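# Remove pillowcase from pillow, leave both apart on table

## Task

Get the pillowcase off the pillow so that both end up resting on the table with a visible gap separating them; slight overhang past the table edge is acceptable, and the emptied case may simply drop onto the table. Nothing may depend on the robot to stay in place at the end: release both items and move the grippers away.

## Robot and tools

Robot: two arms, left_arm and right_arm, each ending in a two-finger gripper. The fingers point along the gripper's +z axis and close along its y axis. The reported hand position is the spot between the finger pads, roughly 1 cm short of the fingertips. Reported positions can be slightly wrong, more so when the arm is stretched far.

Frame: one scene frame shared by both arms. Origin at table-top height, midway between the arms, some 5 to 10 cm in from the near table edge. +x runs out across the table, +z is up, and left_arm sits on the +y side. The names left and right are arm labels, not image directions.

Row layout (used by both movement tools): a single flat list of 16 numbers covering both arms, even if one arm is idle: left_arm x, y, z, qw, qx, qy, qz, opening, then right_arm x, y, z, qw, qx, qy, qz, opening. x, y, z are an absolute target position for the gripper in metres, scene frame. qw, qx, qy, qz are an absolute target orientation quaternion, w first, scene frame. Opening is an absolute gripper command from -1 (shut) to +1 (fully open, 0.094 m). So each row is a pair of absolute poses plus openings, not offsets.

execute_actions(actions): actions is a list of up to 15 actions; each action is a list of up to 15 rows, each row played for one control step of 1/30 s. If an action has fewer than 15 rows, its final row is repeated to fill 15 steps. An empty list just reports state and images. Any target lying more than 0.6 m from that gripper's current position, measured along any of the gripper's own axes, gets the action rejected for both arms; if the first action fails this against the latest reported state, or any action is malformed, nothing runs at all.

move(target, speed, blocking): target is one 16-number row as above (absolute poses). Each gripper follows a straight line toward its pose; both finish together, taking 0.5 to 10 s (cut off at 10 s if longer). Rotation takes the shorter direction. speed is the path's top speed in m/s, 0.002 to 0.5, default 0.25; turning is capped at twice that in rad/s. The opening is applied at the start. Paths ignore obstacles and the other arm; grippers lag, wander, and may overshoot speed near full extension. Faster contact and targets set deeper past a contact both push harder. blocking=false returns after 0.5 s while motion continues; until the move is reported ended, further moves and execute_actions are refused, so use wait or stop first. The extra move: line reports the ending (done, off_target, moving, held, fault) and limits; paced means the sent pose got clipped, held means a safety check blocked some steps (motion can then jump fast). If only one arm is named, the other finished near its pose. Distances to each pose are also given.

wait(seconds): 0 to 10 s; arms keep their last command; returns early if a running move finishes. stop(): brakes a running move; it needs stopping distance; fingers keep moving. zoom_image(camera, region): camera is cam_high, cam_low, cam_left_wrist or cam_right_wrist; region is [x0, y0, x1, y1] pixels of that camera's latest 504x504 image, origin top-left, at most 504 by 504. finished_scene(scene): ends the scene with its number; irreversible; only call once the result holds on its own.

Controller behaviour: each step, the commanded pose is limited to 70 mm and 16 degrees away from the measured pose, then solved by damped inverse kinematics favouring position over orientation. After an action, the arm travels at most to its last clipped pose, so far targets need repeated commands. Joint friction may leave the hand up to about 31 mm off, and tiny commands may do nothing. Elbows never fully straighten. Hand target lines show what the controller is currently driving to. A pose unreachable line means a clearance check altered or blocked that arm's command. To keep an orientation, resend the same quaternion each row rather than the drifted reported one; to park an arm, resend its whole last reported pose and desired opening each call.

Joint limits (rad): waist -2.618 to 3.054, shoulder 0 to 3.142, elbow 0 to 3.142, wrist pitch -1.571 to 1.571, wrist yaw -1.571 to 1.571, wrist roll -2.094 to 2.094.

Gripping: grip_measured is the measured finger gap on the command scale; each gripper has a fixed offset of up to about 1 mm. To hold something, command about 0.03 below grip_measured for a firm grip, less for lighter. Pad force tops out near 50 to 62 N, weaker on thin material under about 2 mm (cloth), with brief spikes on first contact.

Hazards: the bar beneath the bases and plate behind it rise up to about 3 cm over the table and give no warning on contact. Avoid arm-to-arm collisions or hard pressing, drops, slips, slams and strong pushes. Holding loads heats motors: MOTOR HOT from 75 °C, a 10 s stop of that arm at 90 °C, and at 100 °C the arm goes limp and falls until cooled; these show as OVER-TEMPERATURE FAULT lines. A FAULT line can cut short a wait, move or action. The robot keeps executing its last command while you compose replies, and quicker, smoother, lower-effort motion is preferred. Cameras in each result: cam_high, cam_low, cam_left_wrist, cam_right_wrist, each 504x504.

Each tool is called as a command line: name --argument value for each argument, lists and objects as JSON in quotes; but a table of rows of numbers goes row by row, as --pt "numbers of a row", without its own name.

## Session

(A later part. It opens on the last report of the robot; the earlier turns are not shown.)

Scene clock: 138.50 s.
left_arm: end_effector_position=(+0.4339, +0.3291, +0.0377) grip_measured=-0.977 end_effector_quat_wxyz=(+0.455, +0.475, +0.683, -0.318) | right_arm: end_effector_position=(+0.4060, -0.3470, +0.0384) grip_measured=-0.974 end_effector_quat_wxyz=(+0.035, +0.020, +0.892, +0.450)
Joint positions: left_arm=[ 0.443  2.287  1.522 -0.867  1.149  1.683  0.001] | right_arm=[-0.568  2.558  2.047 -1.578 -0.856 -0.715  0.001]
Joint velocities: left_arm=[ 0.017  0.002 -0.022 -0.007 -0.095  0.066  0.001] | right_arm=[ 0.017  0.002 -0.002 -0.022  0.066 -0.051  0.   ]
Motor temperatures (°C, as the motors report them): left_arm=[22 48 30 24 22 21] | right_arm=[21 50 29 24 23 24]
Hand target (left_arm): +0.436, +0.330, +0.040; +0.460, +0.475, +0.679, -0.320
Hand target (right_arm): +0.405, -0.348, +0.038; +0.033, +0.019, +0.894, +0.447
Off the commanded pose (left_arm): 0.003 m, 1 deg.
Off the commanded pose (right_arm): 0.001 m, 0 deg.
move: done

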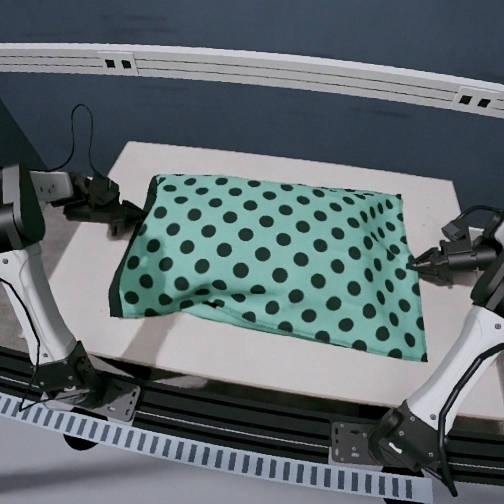

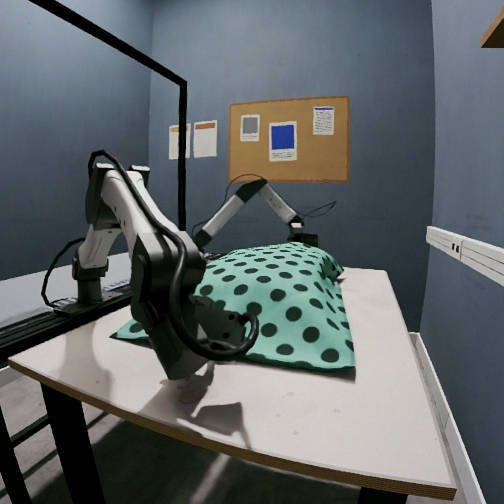

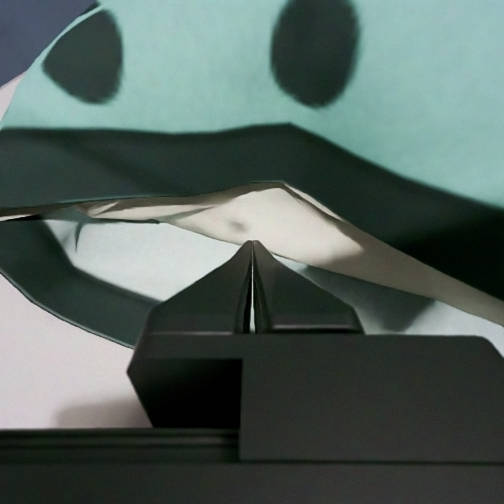

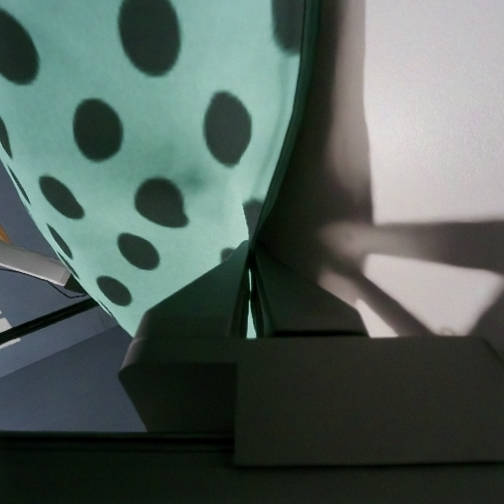

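move --target '[0.35,0.45,0.15,0.458,0.476,0.679,-0.321,0,0.39,-0.30,0.22,0.033,0.019,0.894,0.447,-1]' --speed 0.1

Scene clock: 141.60 s.
left_arm: end_effector_position=(+0.3564, +0.4522, +0.1436) grip_measured=-0.003 end_effector_quat_wxyz=(+0.457, +0.431, +0.735, -0.257) | right_arm: end_effector_position=(+0.3879, -0.3029, +0.2086) grip_measured=-0.974 end_effector_quat_wxyz=(+0.117, +0.063, +0.906, +0.402)
Joint positions: left_arm=[ 0.807  2.104  1.701 -1.544  1.043  2.071  0.047] | right_arm=[-0.51   2.02   1.899 -1.577 -0.888 -0.38   0.001]
Joint velocities: left_arm=[ 0.002 -0.002  0.012  0.007 -0.007  0.022  0.   ] | right_arm=[ 0.007 -0.022 -0.007 -0.022  0.007 -0.007 -0.002]
Motor temperatures (°C, as the motors report them): left_arm=[22 48 30 23 22 21] | right_arm=[21 51 29 24 23 24]
Hand target (left_arm): +0.354, +0.451, +0.150; +0.456, +0.436, +0.734, -0.253
Hand target (right_arm): +0.388, -0.299, +0.219; +0.128, +0.065, +0.899, +0.414
Off the commanded pose (left_arm): 0.009 m, 11 deg.
Off the commanded pose (right_arm): 0.012 m, 12 deg.
joint sent to its limit (left arm) — the command would take joint 4 (wrist pitch) past its lower limit and joint 6 (wrist roll) past its upper limit, so those joints were sent only as far as their limits.
joint sent to its limit (right arm) — the command would take joint 4 (wrist pitch) past its lower limit, so that joint was sent only as far as its limit.
move: off_target (left_arm, right_arm)

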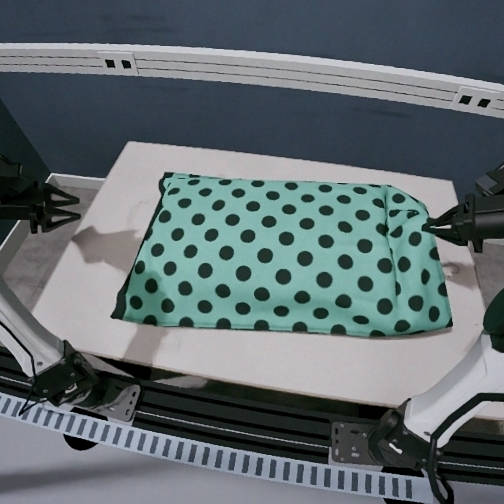

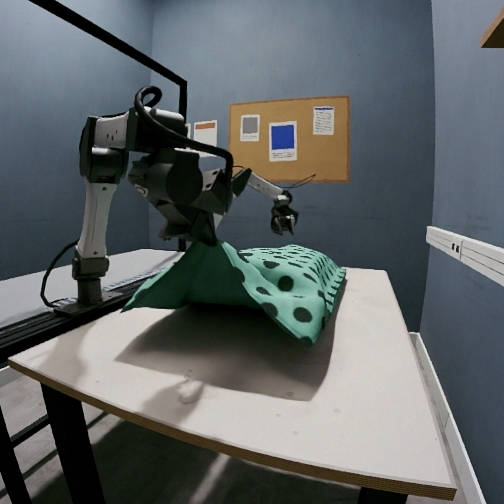

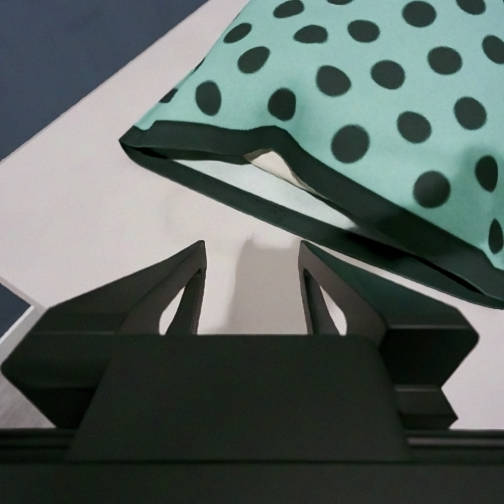

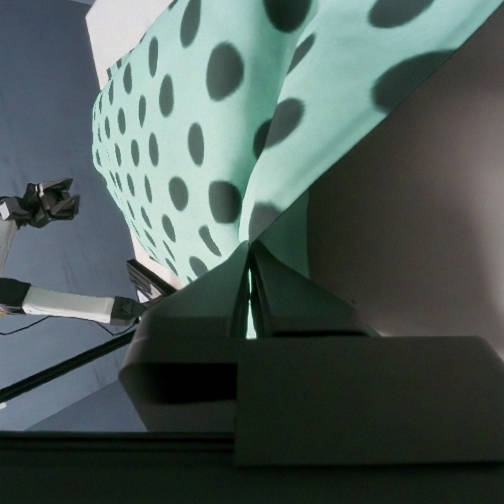

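move --target '[0.30,0.47,0.22,0.483,0.224,0.837,-0.129,0,0.39,-0.20,0.40,0.145,0.215,0.801,0.540,-1]' --speed 0.1

Scene clock: 145.30 s.
left_arm: end_effector_position=(+0.3050, +0.4727, +0.2197) grip_measured=-0.003 end_effector_quat_wxyz=(+0.487, +0.228, +0.832, -0.136) | right_arm: end_effector_position=(+0.3911, -0.2068, +0.3818) grip_measured=-0.974 end_effector_quat_wxyz=(+0.125, +0.238, +0.809, +0.522)
Joint positions: left_arm=[ 0.97   1.524  1.299 -1.11   1.05   1.357  0.047] | right_arm=[-0.326  1.754  2.08  -1.378 -1.098  0.624  0.001]
Joint velocities: left_arm=[-0.002  0.012 -0.012  0.066  0.066 -0.066 -0.001] | right_arm=[-0.002 -0.012 -0.002 -0.007 -0.022  0.051 -0.001]
Motor temperatures (°C, as the motors report them): left_arm=[22 48 30 23 22 21] | right_arm=[21 50 30 24 23 24]
Hand target (left_arm): +0.301, +0.471, +0.220; +0.487, +0.224, +0.834, -0.131
Hand target (right_arm): +0.386, -0.200, +0.399; +0.143, +0.213, +0.802, +0.539
Off the commanded pose (left_arm): 0.006 m, 1 deg.
Off the commanded pose (right_arm): 0.019 m, 4 deg.
move: off_target (right_arm)

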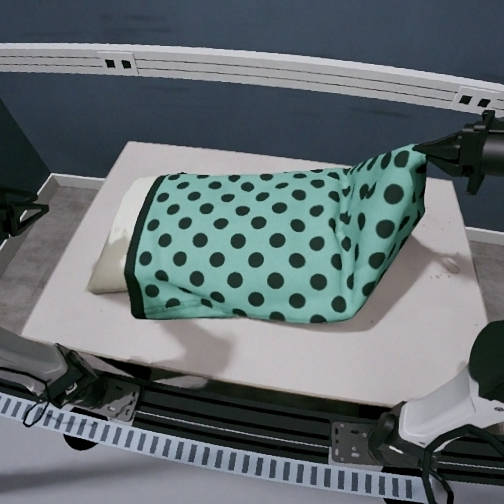

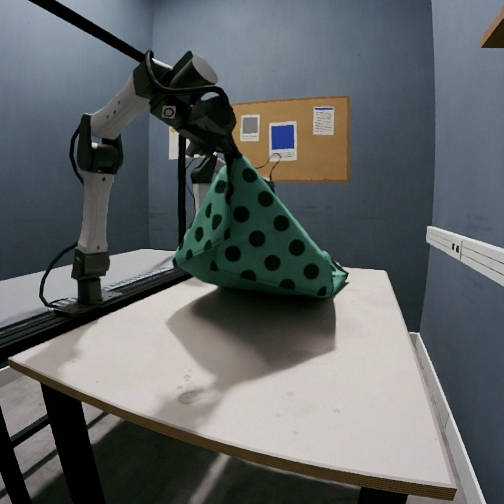

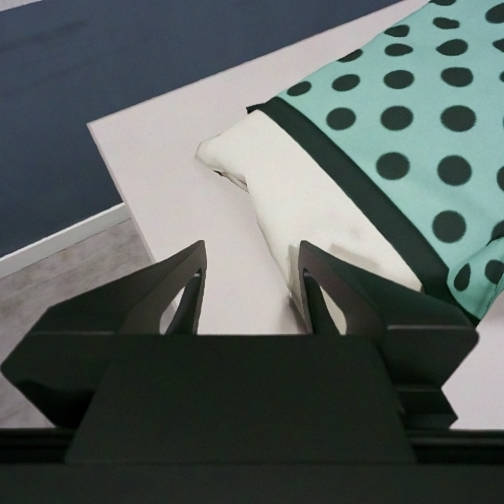

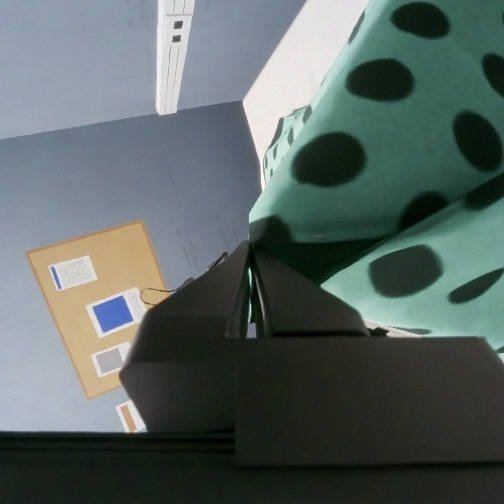

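move --target '[0.30,0.47,0.22,0.483,0.224,0.837,-0.129,0,0.39,-0.38,0.42,0.145,0.215,0.801,0.540,-1]' --speed 0.08

Scene clock: 148.10 s.
left_arm: end_effector_position=(+0.3047, +0.4740, +0.2180) grip_measured=-0.003 end_effector_quat_wxyz=(+0.482, +0.226, +0.836, -0.134) | right_arm: end_effector_position=(+0.3926, -0.3749, +0.4093) grip_measured=-0.974 end_effector_quat_wxyz=(+0.266, +0.293, +0.746, +0.536)
Joint positions: left_arm=[ 0.97   1.524  1.299 -1.107  1.038  1.348  0.047] | right_arm=[-0.77   1.955  2.366 -1.575 -1.286  0.348  0.001]
Joint velocities: left_arm=[ 0.002  0.002 -0.007 -0.037 -0.007 -0.007 -0.001] | right_arm=[-0.007  0.007 -0.017 -0.007 -0.051  0.007 -0.001]
Motor temperatures (°C, as the motors report them): left_arm=[22 47 30 23 22 21] | right_arm=[21 49 30 24 23 24]
Hand target (left_arm): +0.300, +0.470, +0.220; +0.483, +0.224, +0.837, -0.129
Hand target (right_arm): +0.390, -0.378, +0.419; +0.279, +0.284, +0.738, +0.545
Off the commanded pose (left_arm): 0.006 m, 1 deg.
Off the commanded pose (right_arm): 0.012 m, 18 deg; orientation clipped at the last step of the last action.
joint sent to its limit (right arm) — the command would take joint 4 (wrist pitch) past its lower limit, so that joint was sent only as far as its limit.
move: off_target (right_arm); limits=paced

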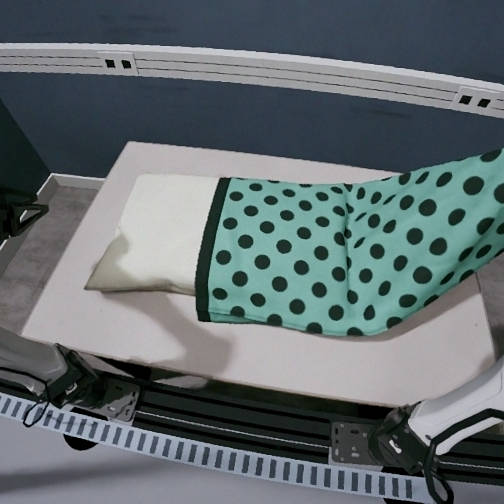

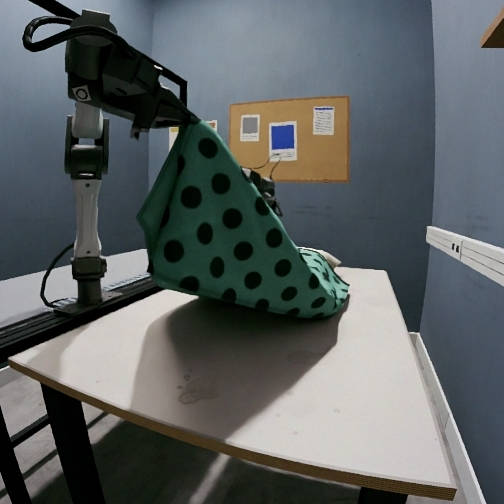

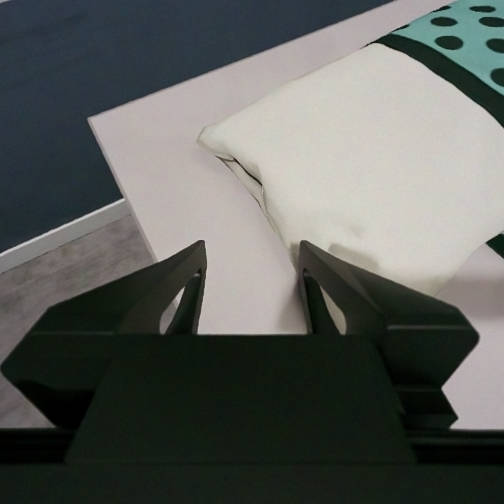

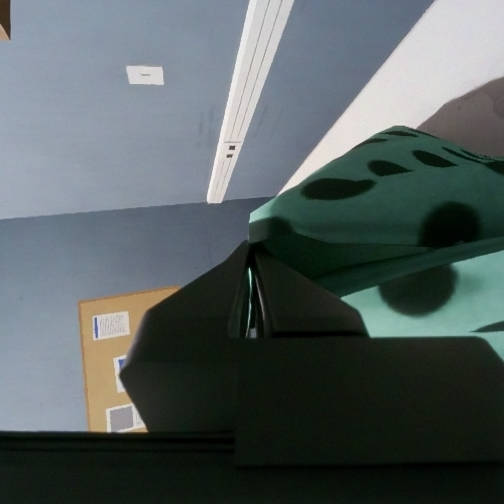

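move --target '[0.30,0.47,0.22,0.483,0.224,0.837,-0.129,0,0.38,-0.62,0.40,0.449,0.519,0.597,0.417,-1]' --speed 0.1

Scene clock: 152.37 s.
left_arm: end_effector_position=(+0.3046, +0.4740, +0.2180) grip_measured=-0.003 end_effector_quat_wxyz=(+0.482, +0.225, +0.836, -0.134) | right_arm: end_effector_position=(+0.3836, -0.6082, +0.3950) grip_measured=-0.974 end_effector_quat_wxyz=(+0.430, +0.520, +0.605, +0.422)
Joint positions: left_arm=[ 0.97   1.524  1.299 -1.107  1.038  1.347  0.047] | right_arm=[-1.096  1.991  2.188 -0.745 -1.051  1.026  0.001]
Joint velocities: left_arm=[-0.002 -0.022 -0.012  0.051  0.066 -0.037 -0.   ] | right_arm=[ 0.002  0.002 -0.007  0.007  0.022 -0.051  0.001]
Motor temperatures (°C, as the motors report them): left_arm=[22 45 30 24 22 21] | right_arm=[21 49 30 25 23 24]
Hand target (left_arm): +0.300, +0.470, +0.220; +0.483, +0.224, +0.837, -0.129
Hand target (right_arm): +0.381, -0.619, +0.401; +0.447, +0.518, +0.601, +0.413
Off the commanded pose (left_arm): 0.006 m, 1 deg.
Off the commanded pose (right_arm): 0.013 m, 2 deg.
move: off_target (right_arm)

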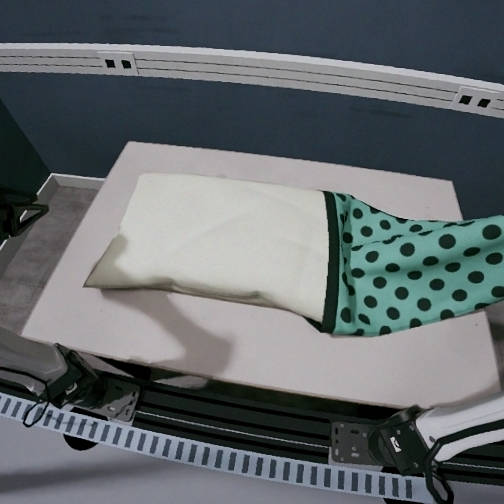

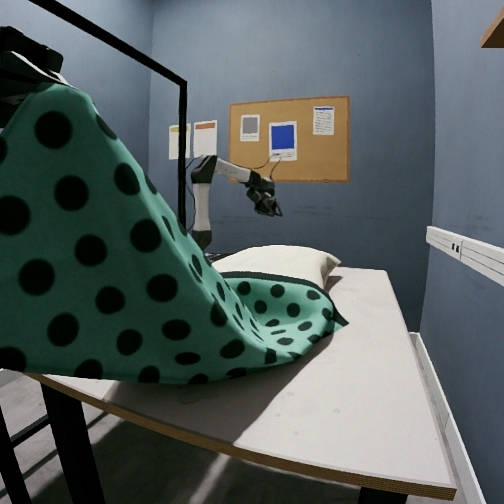

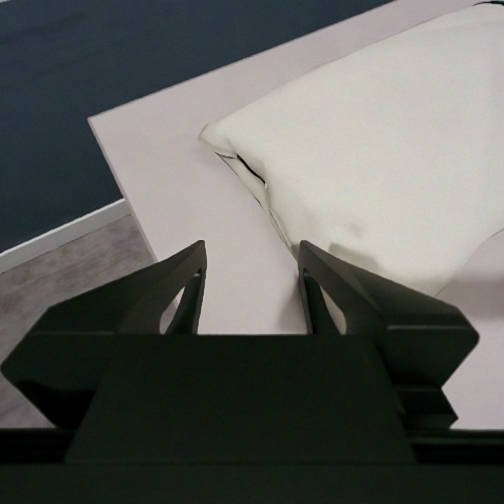

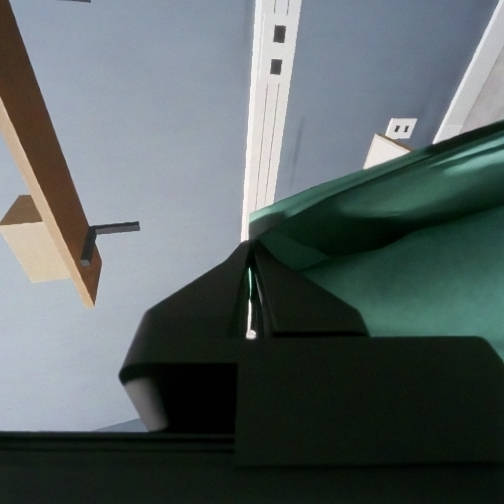

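move --target '[0.30,0.47,0.22,0.483,0.224,0.837,-0.129,0,0.35,-0.62,0.58,0.449,0.519,0.597,0.417,-1]' --speed 0.1

Scene clock: 155.53 s.
left_arm: end_effector_position=(+0.3046, +0.4740, +0.2180) grip_measured=-0.003 end_effector_quat_wxyz=(+0.482, +0.225, +0.836, -0.134) | right_arm: end_effector_position=(+0.3561, -0.6172, +0.5663) grip_measured=-0.974 end_effector_quat_wxyz=(+0.543, +0.482, +0.497, +0.475)
Joint positions: left_arm=[ 0.97   1.524  1.299 -1.107  1.038  1.347  0.047] | right_arm=[-1.164  2.173  2.853 -0.572 -1.055  1.612  0.001]
Joint velocities: left_arm=[ 0.012 -0.012  0.007 -0.007  0.022  0.095  0.   ] | right_arm=[ 0.002  0.012 -0.002  0.007 -0.007  0.066 -0.   ]
Motor temperatures (°C, as the motors report them): left_arm=[22 44 30 24 22 21] | right_arm=[21 49 31 26 23 24]
Hand target (left_arm): +0.300, +0.470, +0.220; +0.483, +0.224, +0.837, -0.129
Hand target (right_arm): +0.349, -0.617, +0.578; +0.560, +0.469, +0.496, +0.469
Off the commanded pose (left_arm): 0.006 m, 1 deg.
Off the commanded pose (right_arm): 0.015 m, 18 deg; orientation clipped at the last step of the last action.
elbow stopped short (right arm): the move would have taken joint 3 (elbow) straighter than the controller allows; a more bent joint 3 avoids this.
move: off_target (right_arm); limits=paced

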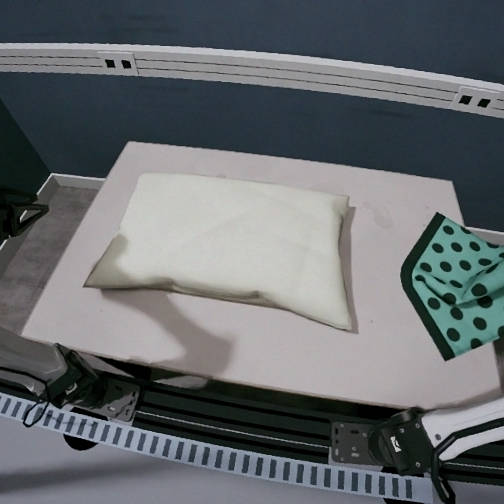

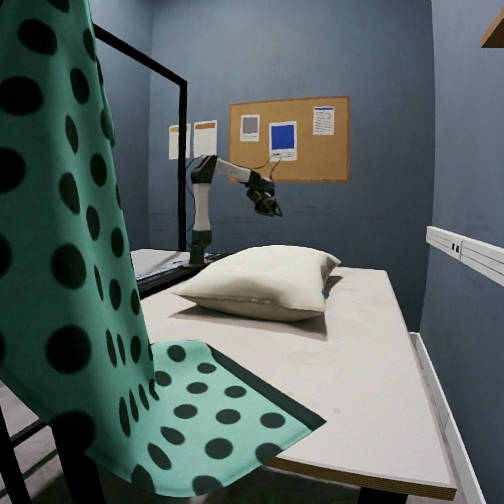

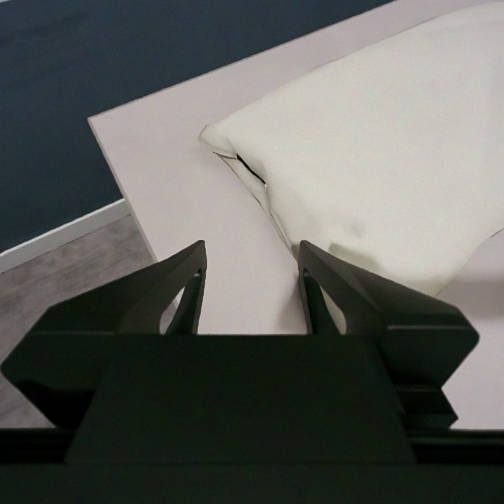

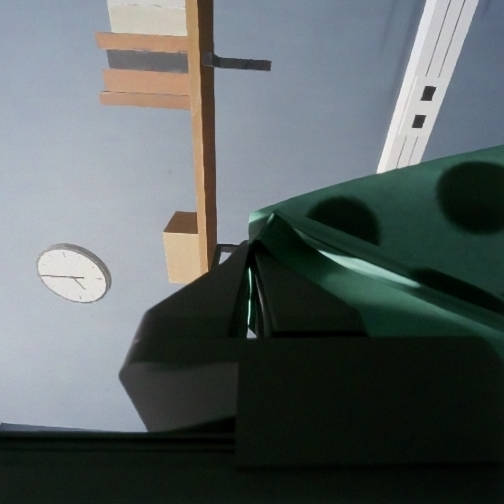

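move --target '[0.30,0.47,0.22,0.483,0.224,0.837,-0.129,0,0.39,-0.46,0.50,0.449,0.519,0.597,0.417,-1]' --speed 0.15

move --target '[0.30,0.47,0.22,0.483,0.224,0.837,-0.129,0,0.40,-0.47,0.20,0.449,0.519,0.597,0.417,-1]' --speed 0.15

Scene clock: 157.57 s.
left_arm: end_effector_position=(+0.3046, +0.4740, +0.2180) grip_measured=-0.003 end_effector_quat_wxyz=(+0.482, +0.225, +0.836, -0.134) | right_arm: end_effector_position=(+0.3914, -0.4648, +0.4945) grip_measured=-0.974 end_effector_quat_wxyz=(+0.437, +0.526, +0.594, +0.423)
Joint positions: left_arm=[ 0.97   1.524  1.299 -1.107  1.038  1.347  0.047] | right_arm=[-0.841  1.711  2.239 -0.89  -0.805  1.255  0.001]
Joint velocities: left_arm=[ 0.012 -0.002  0.007  0.022  0.007 -0.007  0.   ] | right_arm=[-0.012 -0.007 -0.042  0.022 -0.022 -0.022 -0.001]
Motor temperatures (°C, as the motors report them): left_arm=[22 44 30 24 22 21] | right_arm=[21 48 31 27 23 24]
Hand target (left_arm): +0.300, +0.470, +0.220; +0.483, +0.224, +0.837, -0.129
Hand target (right_arm): +0.389, -0.461, +0.500; +0.448, +0.518, +0.596, +0.420
Off the commanded pose (left_arm): 0.006 m, 1 deg.
Off the commanded pose (right_arm): 0.007 m, 2 deg.
move: done

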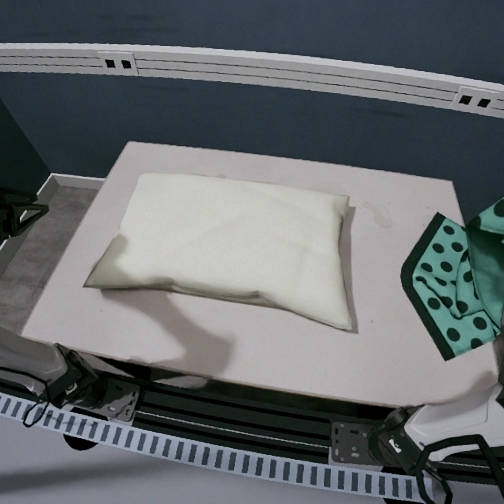

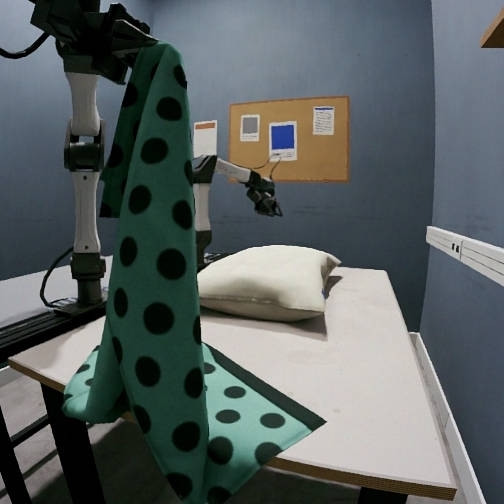

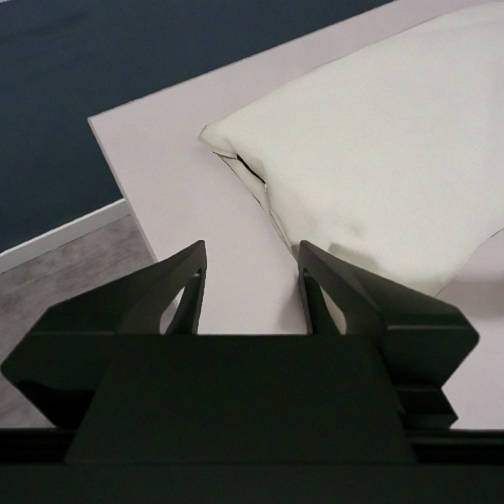

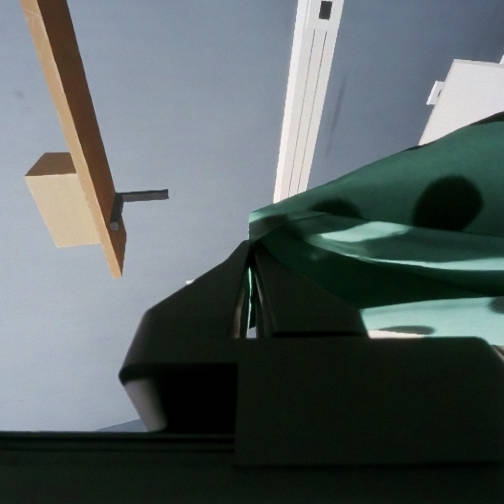

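Scene clock: 160.23 s.
left_arm: end_effector_position=(+0.3046, +0.4740, +0.2180) grip_measured=-0.003 end_effector_quat_wxyz=(+0.482, +0.225, +0.836, -0.134) | right_arm: end_effector_position=(+0.4002, -0.4757, +0.2014) grip_measured=-0.974 end_effector_quat_wxyz=(+0.447, +0.522, +0.597, +0.413)
Joint positions: left_arm=[ 0.97   1.524  1.299 -1.107  1.038  1.347  0.047] | right_arm=[-0.813  1.594  0.851  0.397 -0.764  1.248  0.001]
Joint velocities: left_arm=[ 0.007 -0.012 -0.012 -0.066  0.022 -0.022  0.001] | right_arm=[-0.007 -0.012  0.007 -0.007 -0.007 -0.022  0.001]
Motor temperatures (°C, as the motors report them): left_arm=[22 43 30 24 22 21] | right_arm=[21 47 31 27 23 24]
Hand target (left_arm): +0.300, +0.470, +0.220; +0.483, +0.224, +0.837, -0.129
Hand target (right_arm): +0.403, -0.473, +0.200; +0.448, +0.519, +0.597, +0.417
Off the commanded pose (left_arm): 0.006 m, 1 deg.
Off the commanded pose (right_arm): 0.006 m, 1 deg.
move: done

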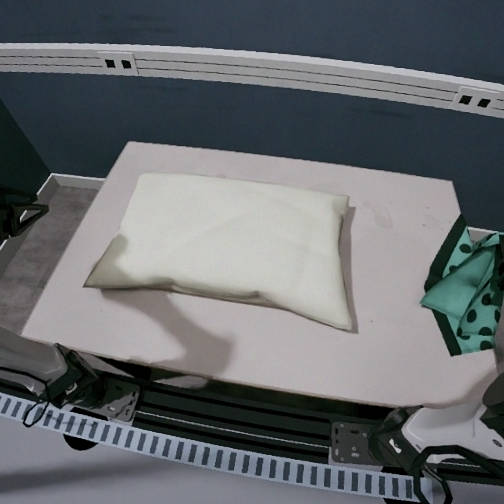

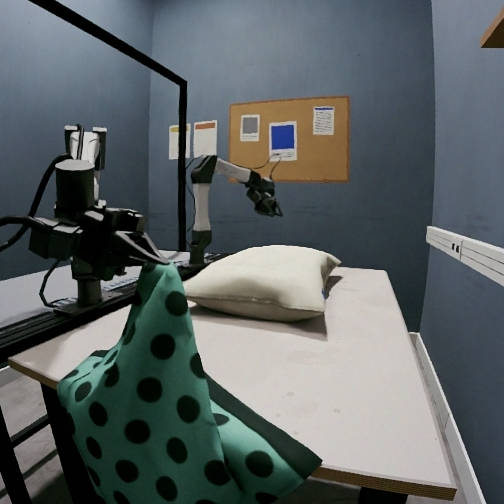

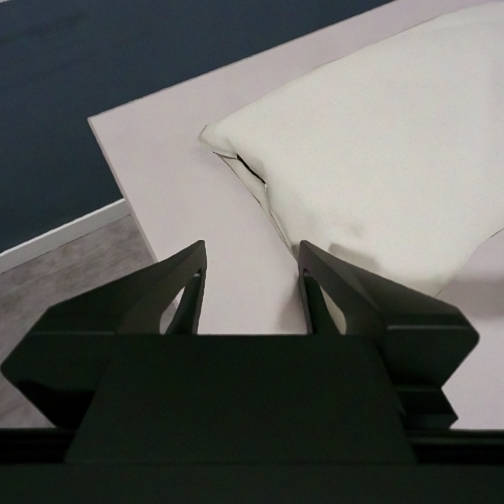

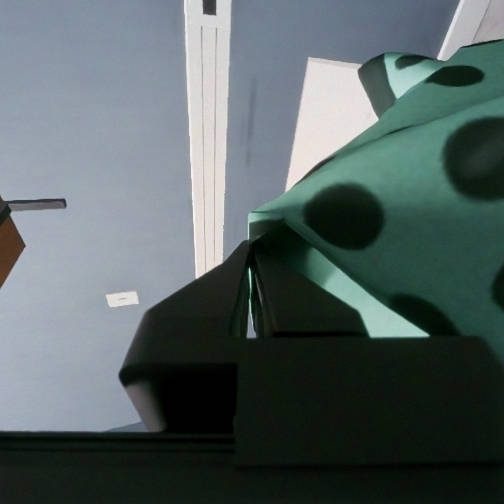

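move --target '[0.30,0.47,0.22,0.483,0.224,0.837,-0.129,0,0.41,-0.38,0.42,0.449,0.519,0.597,0.417,-1]' --speed 0.15

Scene clock: 162.83 s.
left_arm: end_effector_position=(+0.3046, +0.4740, +0.2180) grip_measured=-0.003 end_effector_quat_wxyz=(+0.482, +0.225, +0.836, -0.134) | right_arm: end_effector_position=(+0.4051, -0.3811, +0.4104) grip_measured=-0.974 end_effector_quat_wxyz=(+0.441, +0.525, +0.599, +0.412)
Joint positions: left_arm=[ 0.97   1.524  1.299 -1.107  1.038  1.347  0.047] | right_arm=[-0.564  1.349  1.496 -0.448 -0.529  1.344  0.001]
Joint velocities: left_arm=[-0.022 -0.002 -0.002 -0.037 -0.066 -0.037 -0.001] | right_arm=[ 0.012 -0.002 -0.012 -0.081 -0.007 -0.051 -0.002]
Motor temperatures (°C, as the motors report them): left_arm=[22 43 30 24 22 21] | right_arm=[21 46 32 28 23 24]
Hand target (left_arm): +0.300, +0.470, +0.220; +0.483, +0.224, +0.837, -0.129
Hand target (right_arm): +0.407, -0.379, +0.420; +0.449, +0.519, +0.596, +0.417
Off the commanded pose (left_arm): 0.006 m, 1 deg.
Off the commanded pose (right_arm): 0.011 m, 1 deg.
move: off_target (right_arm)

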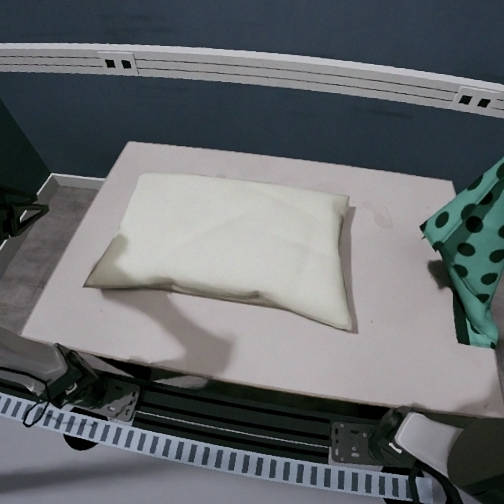

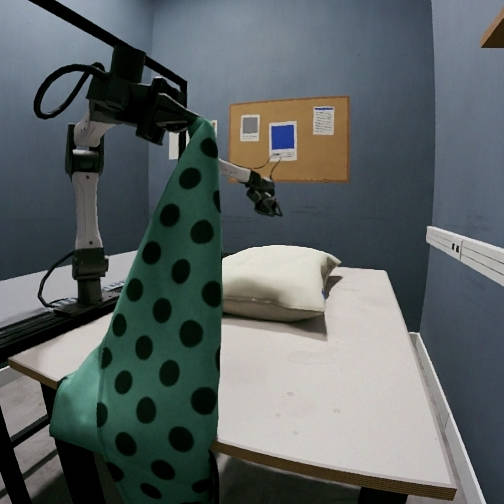

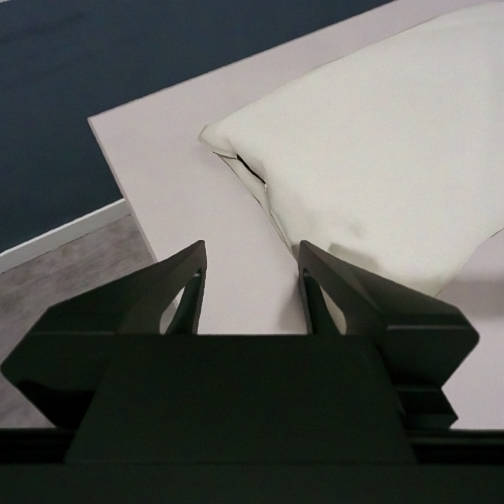

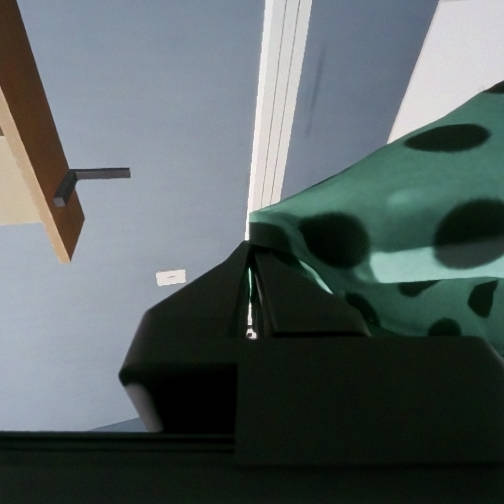

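move --target '[0.30,0.47,0.22,0.483,0.224,0.837,-0.129,0,0.38,-0.33,0.62,0.449,0.519,0.597,0.417,-1]' --speed 0.15

Scene clock: 164.90 s.
left_arm: end_effector_position=(+0.3046, +0.4740, +0.2180) grip_measured=-0.003 end_effector_quat_wxyz=(+0.482, +0.225, +0.836, -0.134) | right_arm: end_effector_position=(+0.3787, -0.3326, +0.6016) grip_measured=-0.974 end_effector_quat_wxyz=(+0.490, +0.494, +0.555, +0.456)
Joint positions: left_arm=[ 0.97   1.524  1.299 -1.107  1.038  1.347  0.047] | right_arm=[-0.457  1.785  2.851 -1.165 -0.428  1.462  0.001]
Joint velocities: left_arm=[-0.002 -0.007  0.007  0.022  0.007  0.037 -0.   ] | right_arm=[-0.007  0.022 -0.012  0.022 -0.007 -0.037  0.   ]
Motor temperatures (°C, as the motors report them): left_arm=[22 42 30 24 22 21] | right_arm=[21 45 32 29 23 24]
Hand target (left_arm): +0.300, +0.470, +0.220; +0.483, +0.224, +0.837, -0.129
Hand target (right_arm): +0.376, -0.329, +0.617; +0.509, +0.477, +0.544, +0.466
Off the commanded pose (left_arm): 0.006 m, 1 deg.
Off the commanded pose (right_arm): 0.019 m, 9 deg.
elbow stopped short (right arm): the move would have taken joint 3 (elbow) straighter than the controller allows; a more bent joint 3 avoids this.
move: off_target (right_arm)

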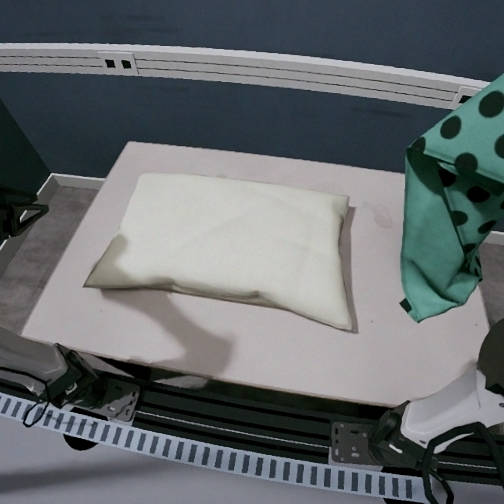

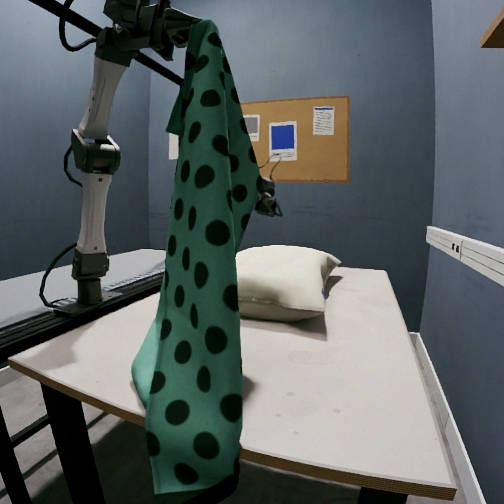

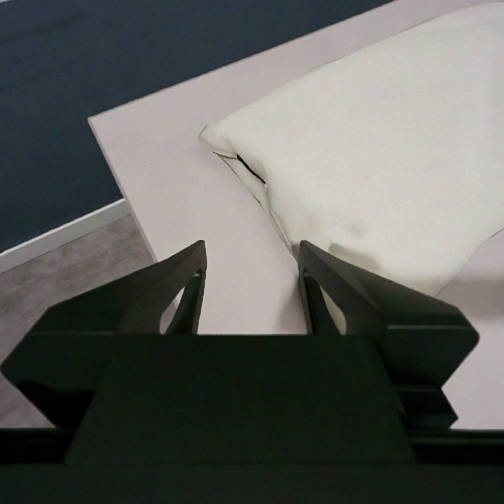

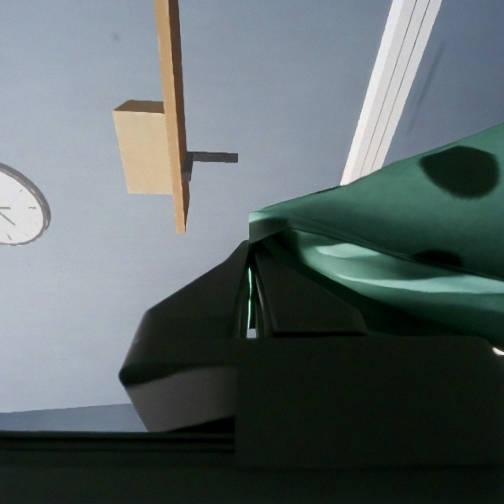

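move --target '[0.30,0.47,0.22,0.483,0.224,0.837,-0.129,0,0.38,-0.22,0.60,0.449,0.519,0.597,0.417,-1]' --speed 0.1

Scene clock: 166.93 s.
left_arm: end_effector_position=(+0.3046, +0.4740, +0.2180) grip_measured=-0.003 end_effector_quat_wxyz=(+0.482, +0.225, +0.836, -0.134) | right_arm: end_effector_position=(+0.3919, -0.2236, +0.5784) grip_measured=-0.974 end_effector_quat_wxyz=(+0.465, +0.502, +0.585, +0.435)
Joint positions: left_arm=[ 0.97   1.524  1.299 -1.107  1.038  1.347  0.047] | right_arm=[ 0.046  1.785  2.851 -1.241  0.05   1.497  0.001]
Joint velocities: left_arm=[ 0.012 -0.002 -0.002 -0.051 -0.007  0.051 -0.   ] | right_arm=[-0.002  0.007  0.002  0.037  0.007 -0.022  0.   ]
Motor temperatures (°C, as the motors report them): left_arm=[22 42 30 24 22 21] | right_arm=[21 45 32 29 23 24]
Hand target (left_arm): +0.300, +0.470, +0.220; +0.483, +0.224, +0.837, -0.129
Hand target (right_arm): +0.379, -0.223, +0.599; +0.482, +0.490, +0.566, +0.455
Off the commanded pose (left_arm): 0.006 m, 1 deg.
Off the commanded pose (right_arm): 0.025 m, 4 deg.
elbow stopped short (right arm): the move would have taken joint 3 (elbow) straighter than the controller allows; a more bent joint 3 avoids this.
move: off_target (right_arm)

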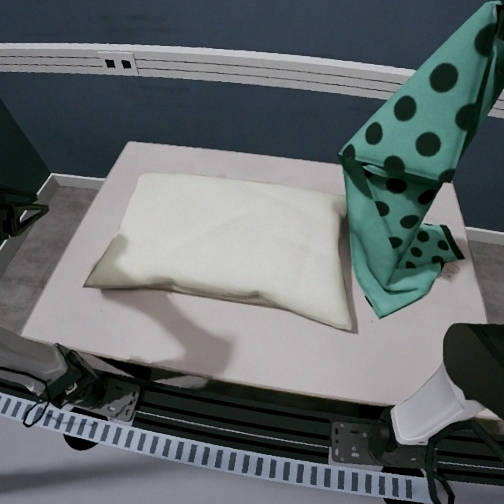

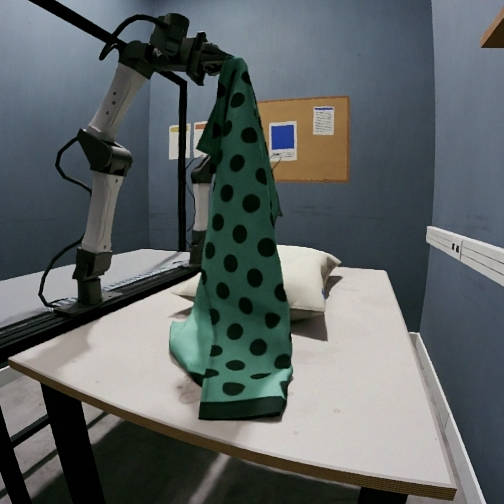

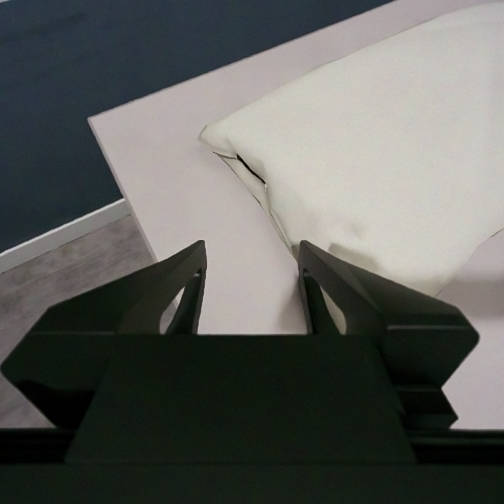

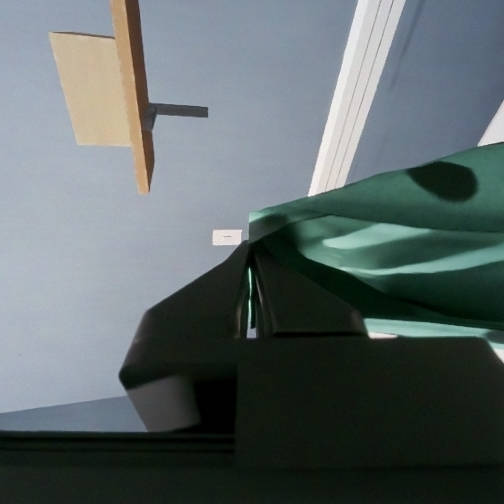

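move --target '[0.30,0.47,0.22,0.483,0.224,0.837,-0.129,0,0.40,-0.40,0.45,0.449,0.519,0.597,0.417,-1]' --speed 0.12

move --target '[0.30,0.47,0.22,0.483,0.224,0.837,-0.129,0,0.41,-0.42,0.16,0.449,0.519,0.597,0.417,-1]' --speed 0.12

Scene clock: 169.50 s.
left_arm: end_effector_position=(+0.3046, +0.4740, +0.2180) grip_measured=-0.003 end_effector_quat_wxyz=(+0.482, +0.225, +0.836, -0.134) | right_arm: end_effector_position=(+0.4017, -0.3938, +0.4479) grip_measured=-0.974 end_effector_quat_wxyz=(+0.439, +0.526, +0.599, +0.414)
Joint positions: left_arm=[ 0.97   1.524  1.299 -1.107  1.038  1.347  0.047] | right_arm=[-0.617  1.432  1.731 -0.614 -0.585  1.328  0.001]
Joint velocities: left_arm=[-0.007 -0.002 -0.022  0.037  0.037 -0.051 -0.   ] | right_arm=[-0.012 -0.007 -0.007 -0.066 -0.007 -0.037 -0.001]
Motor temperatures (°C, as the motors report them): left_arm=[22 42 30 24 22 21] | right_arm=[21 44 32 30 23 24]
Hand target (left_arm): +0.300, +0.470, +0.220; +0.483, +0.224, +0.837, -0.129
Hand target (right_arm): +0.402, -0.398, +0.451; +0.449, +0.518, +0.598, +0.415
Off the commanded pose (left_arm): 0.006 m, 1 deg.
Off the commanded pose (right_arm): 0.007 m, 2 deg.
move: done

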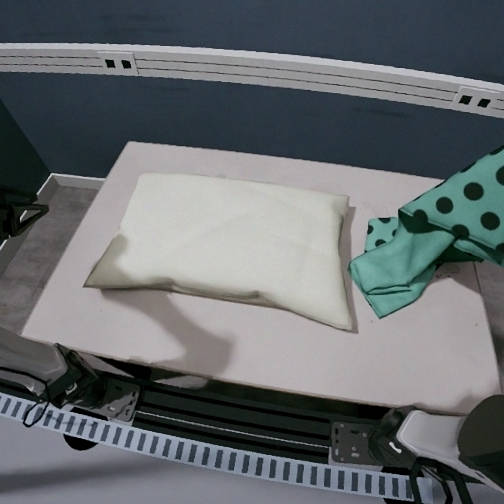

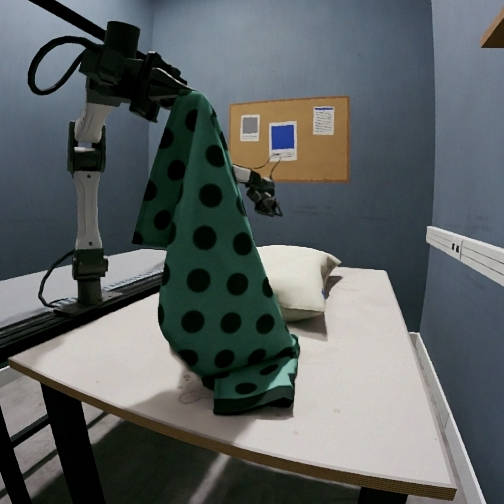

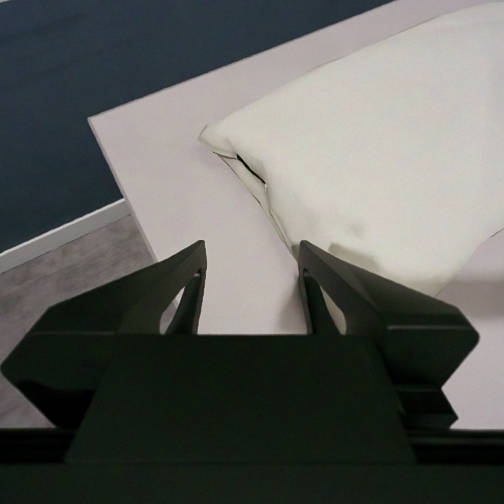

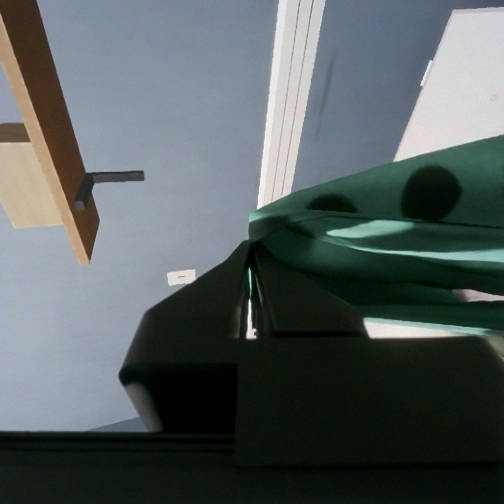

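Scene clock: 172.60 s.
left_arm: end_effector_position=(+0.3046, +0.4740, +0.2180) grip_measured=-0.003 end_effector_quat_wxyz=(+0.482, +0.225, +0.836, -0.134) | right_arm: end_effector_position=(+0.4163, -0.4179, +0.1645) grip_measured=-0.974 end_effector_quat_wxyz=(+0.448, +0.516, +0.599, +0.417)
Joint positions: left_arm=[ 0.97   1.524  1.299 -1.107  1.038  1.347  0.047] | right_arm=[-0.634  1.608  0.67   0.647 -0.606  1.319  0.001]
Joint velocities: left_arm=[ 0.022 -0.002 -0.007  0.007  0.007 -0.022  0.   ] | right_arm=[-0.007  0.002 -0.007 -0.051  0.037  0.022 -0.001]
Motor temperatures (°C, as the motors report them): left_arm=[22 41 30 24 22 21] | right_arm=[21 43 32 30 23 24]
Hand target (left_arm): +0.300, +0.470, +0.220; +0.483, +0.224, +0.837, -0.129
Hand target (right_arm): +0.413, -0.422, +0.160; +0.449, +0.519, +0.597, +0.416
Off the commanded pose (left_arm): 0.006 m, 1 deg.
Off the commanded pose (right_arm): 0.008 m, 0 deg.
move: done

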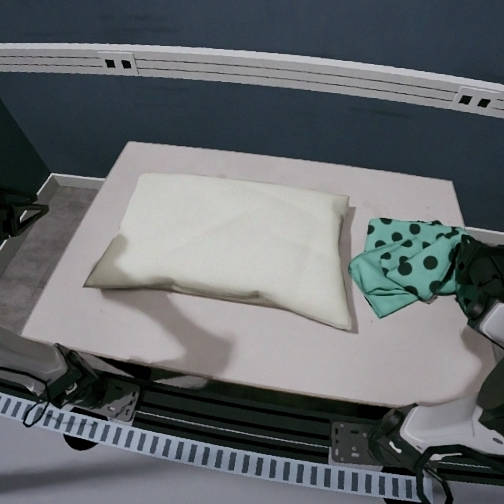

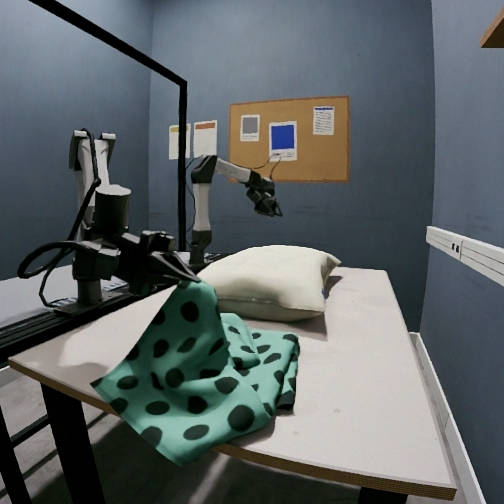

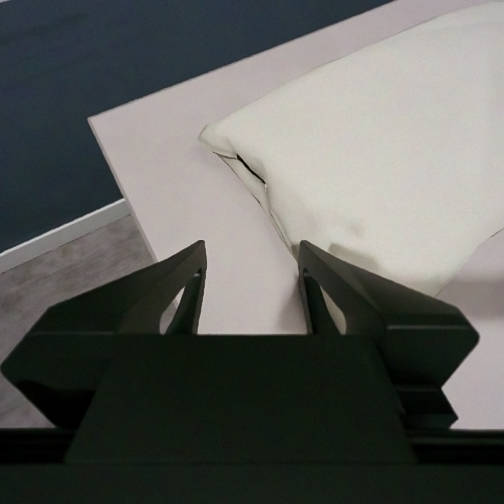

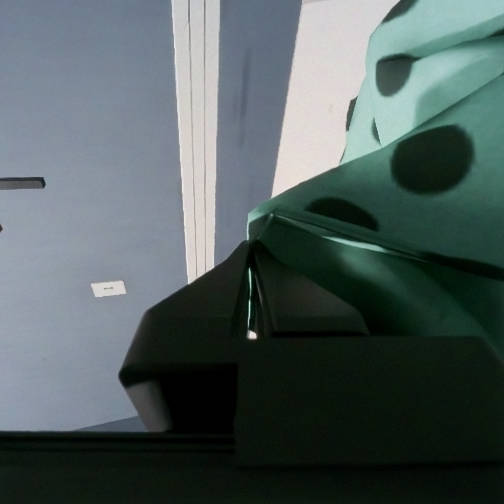

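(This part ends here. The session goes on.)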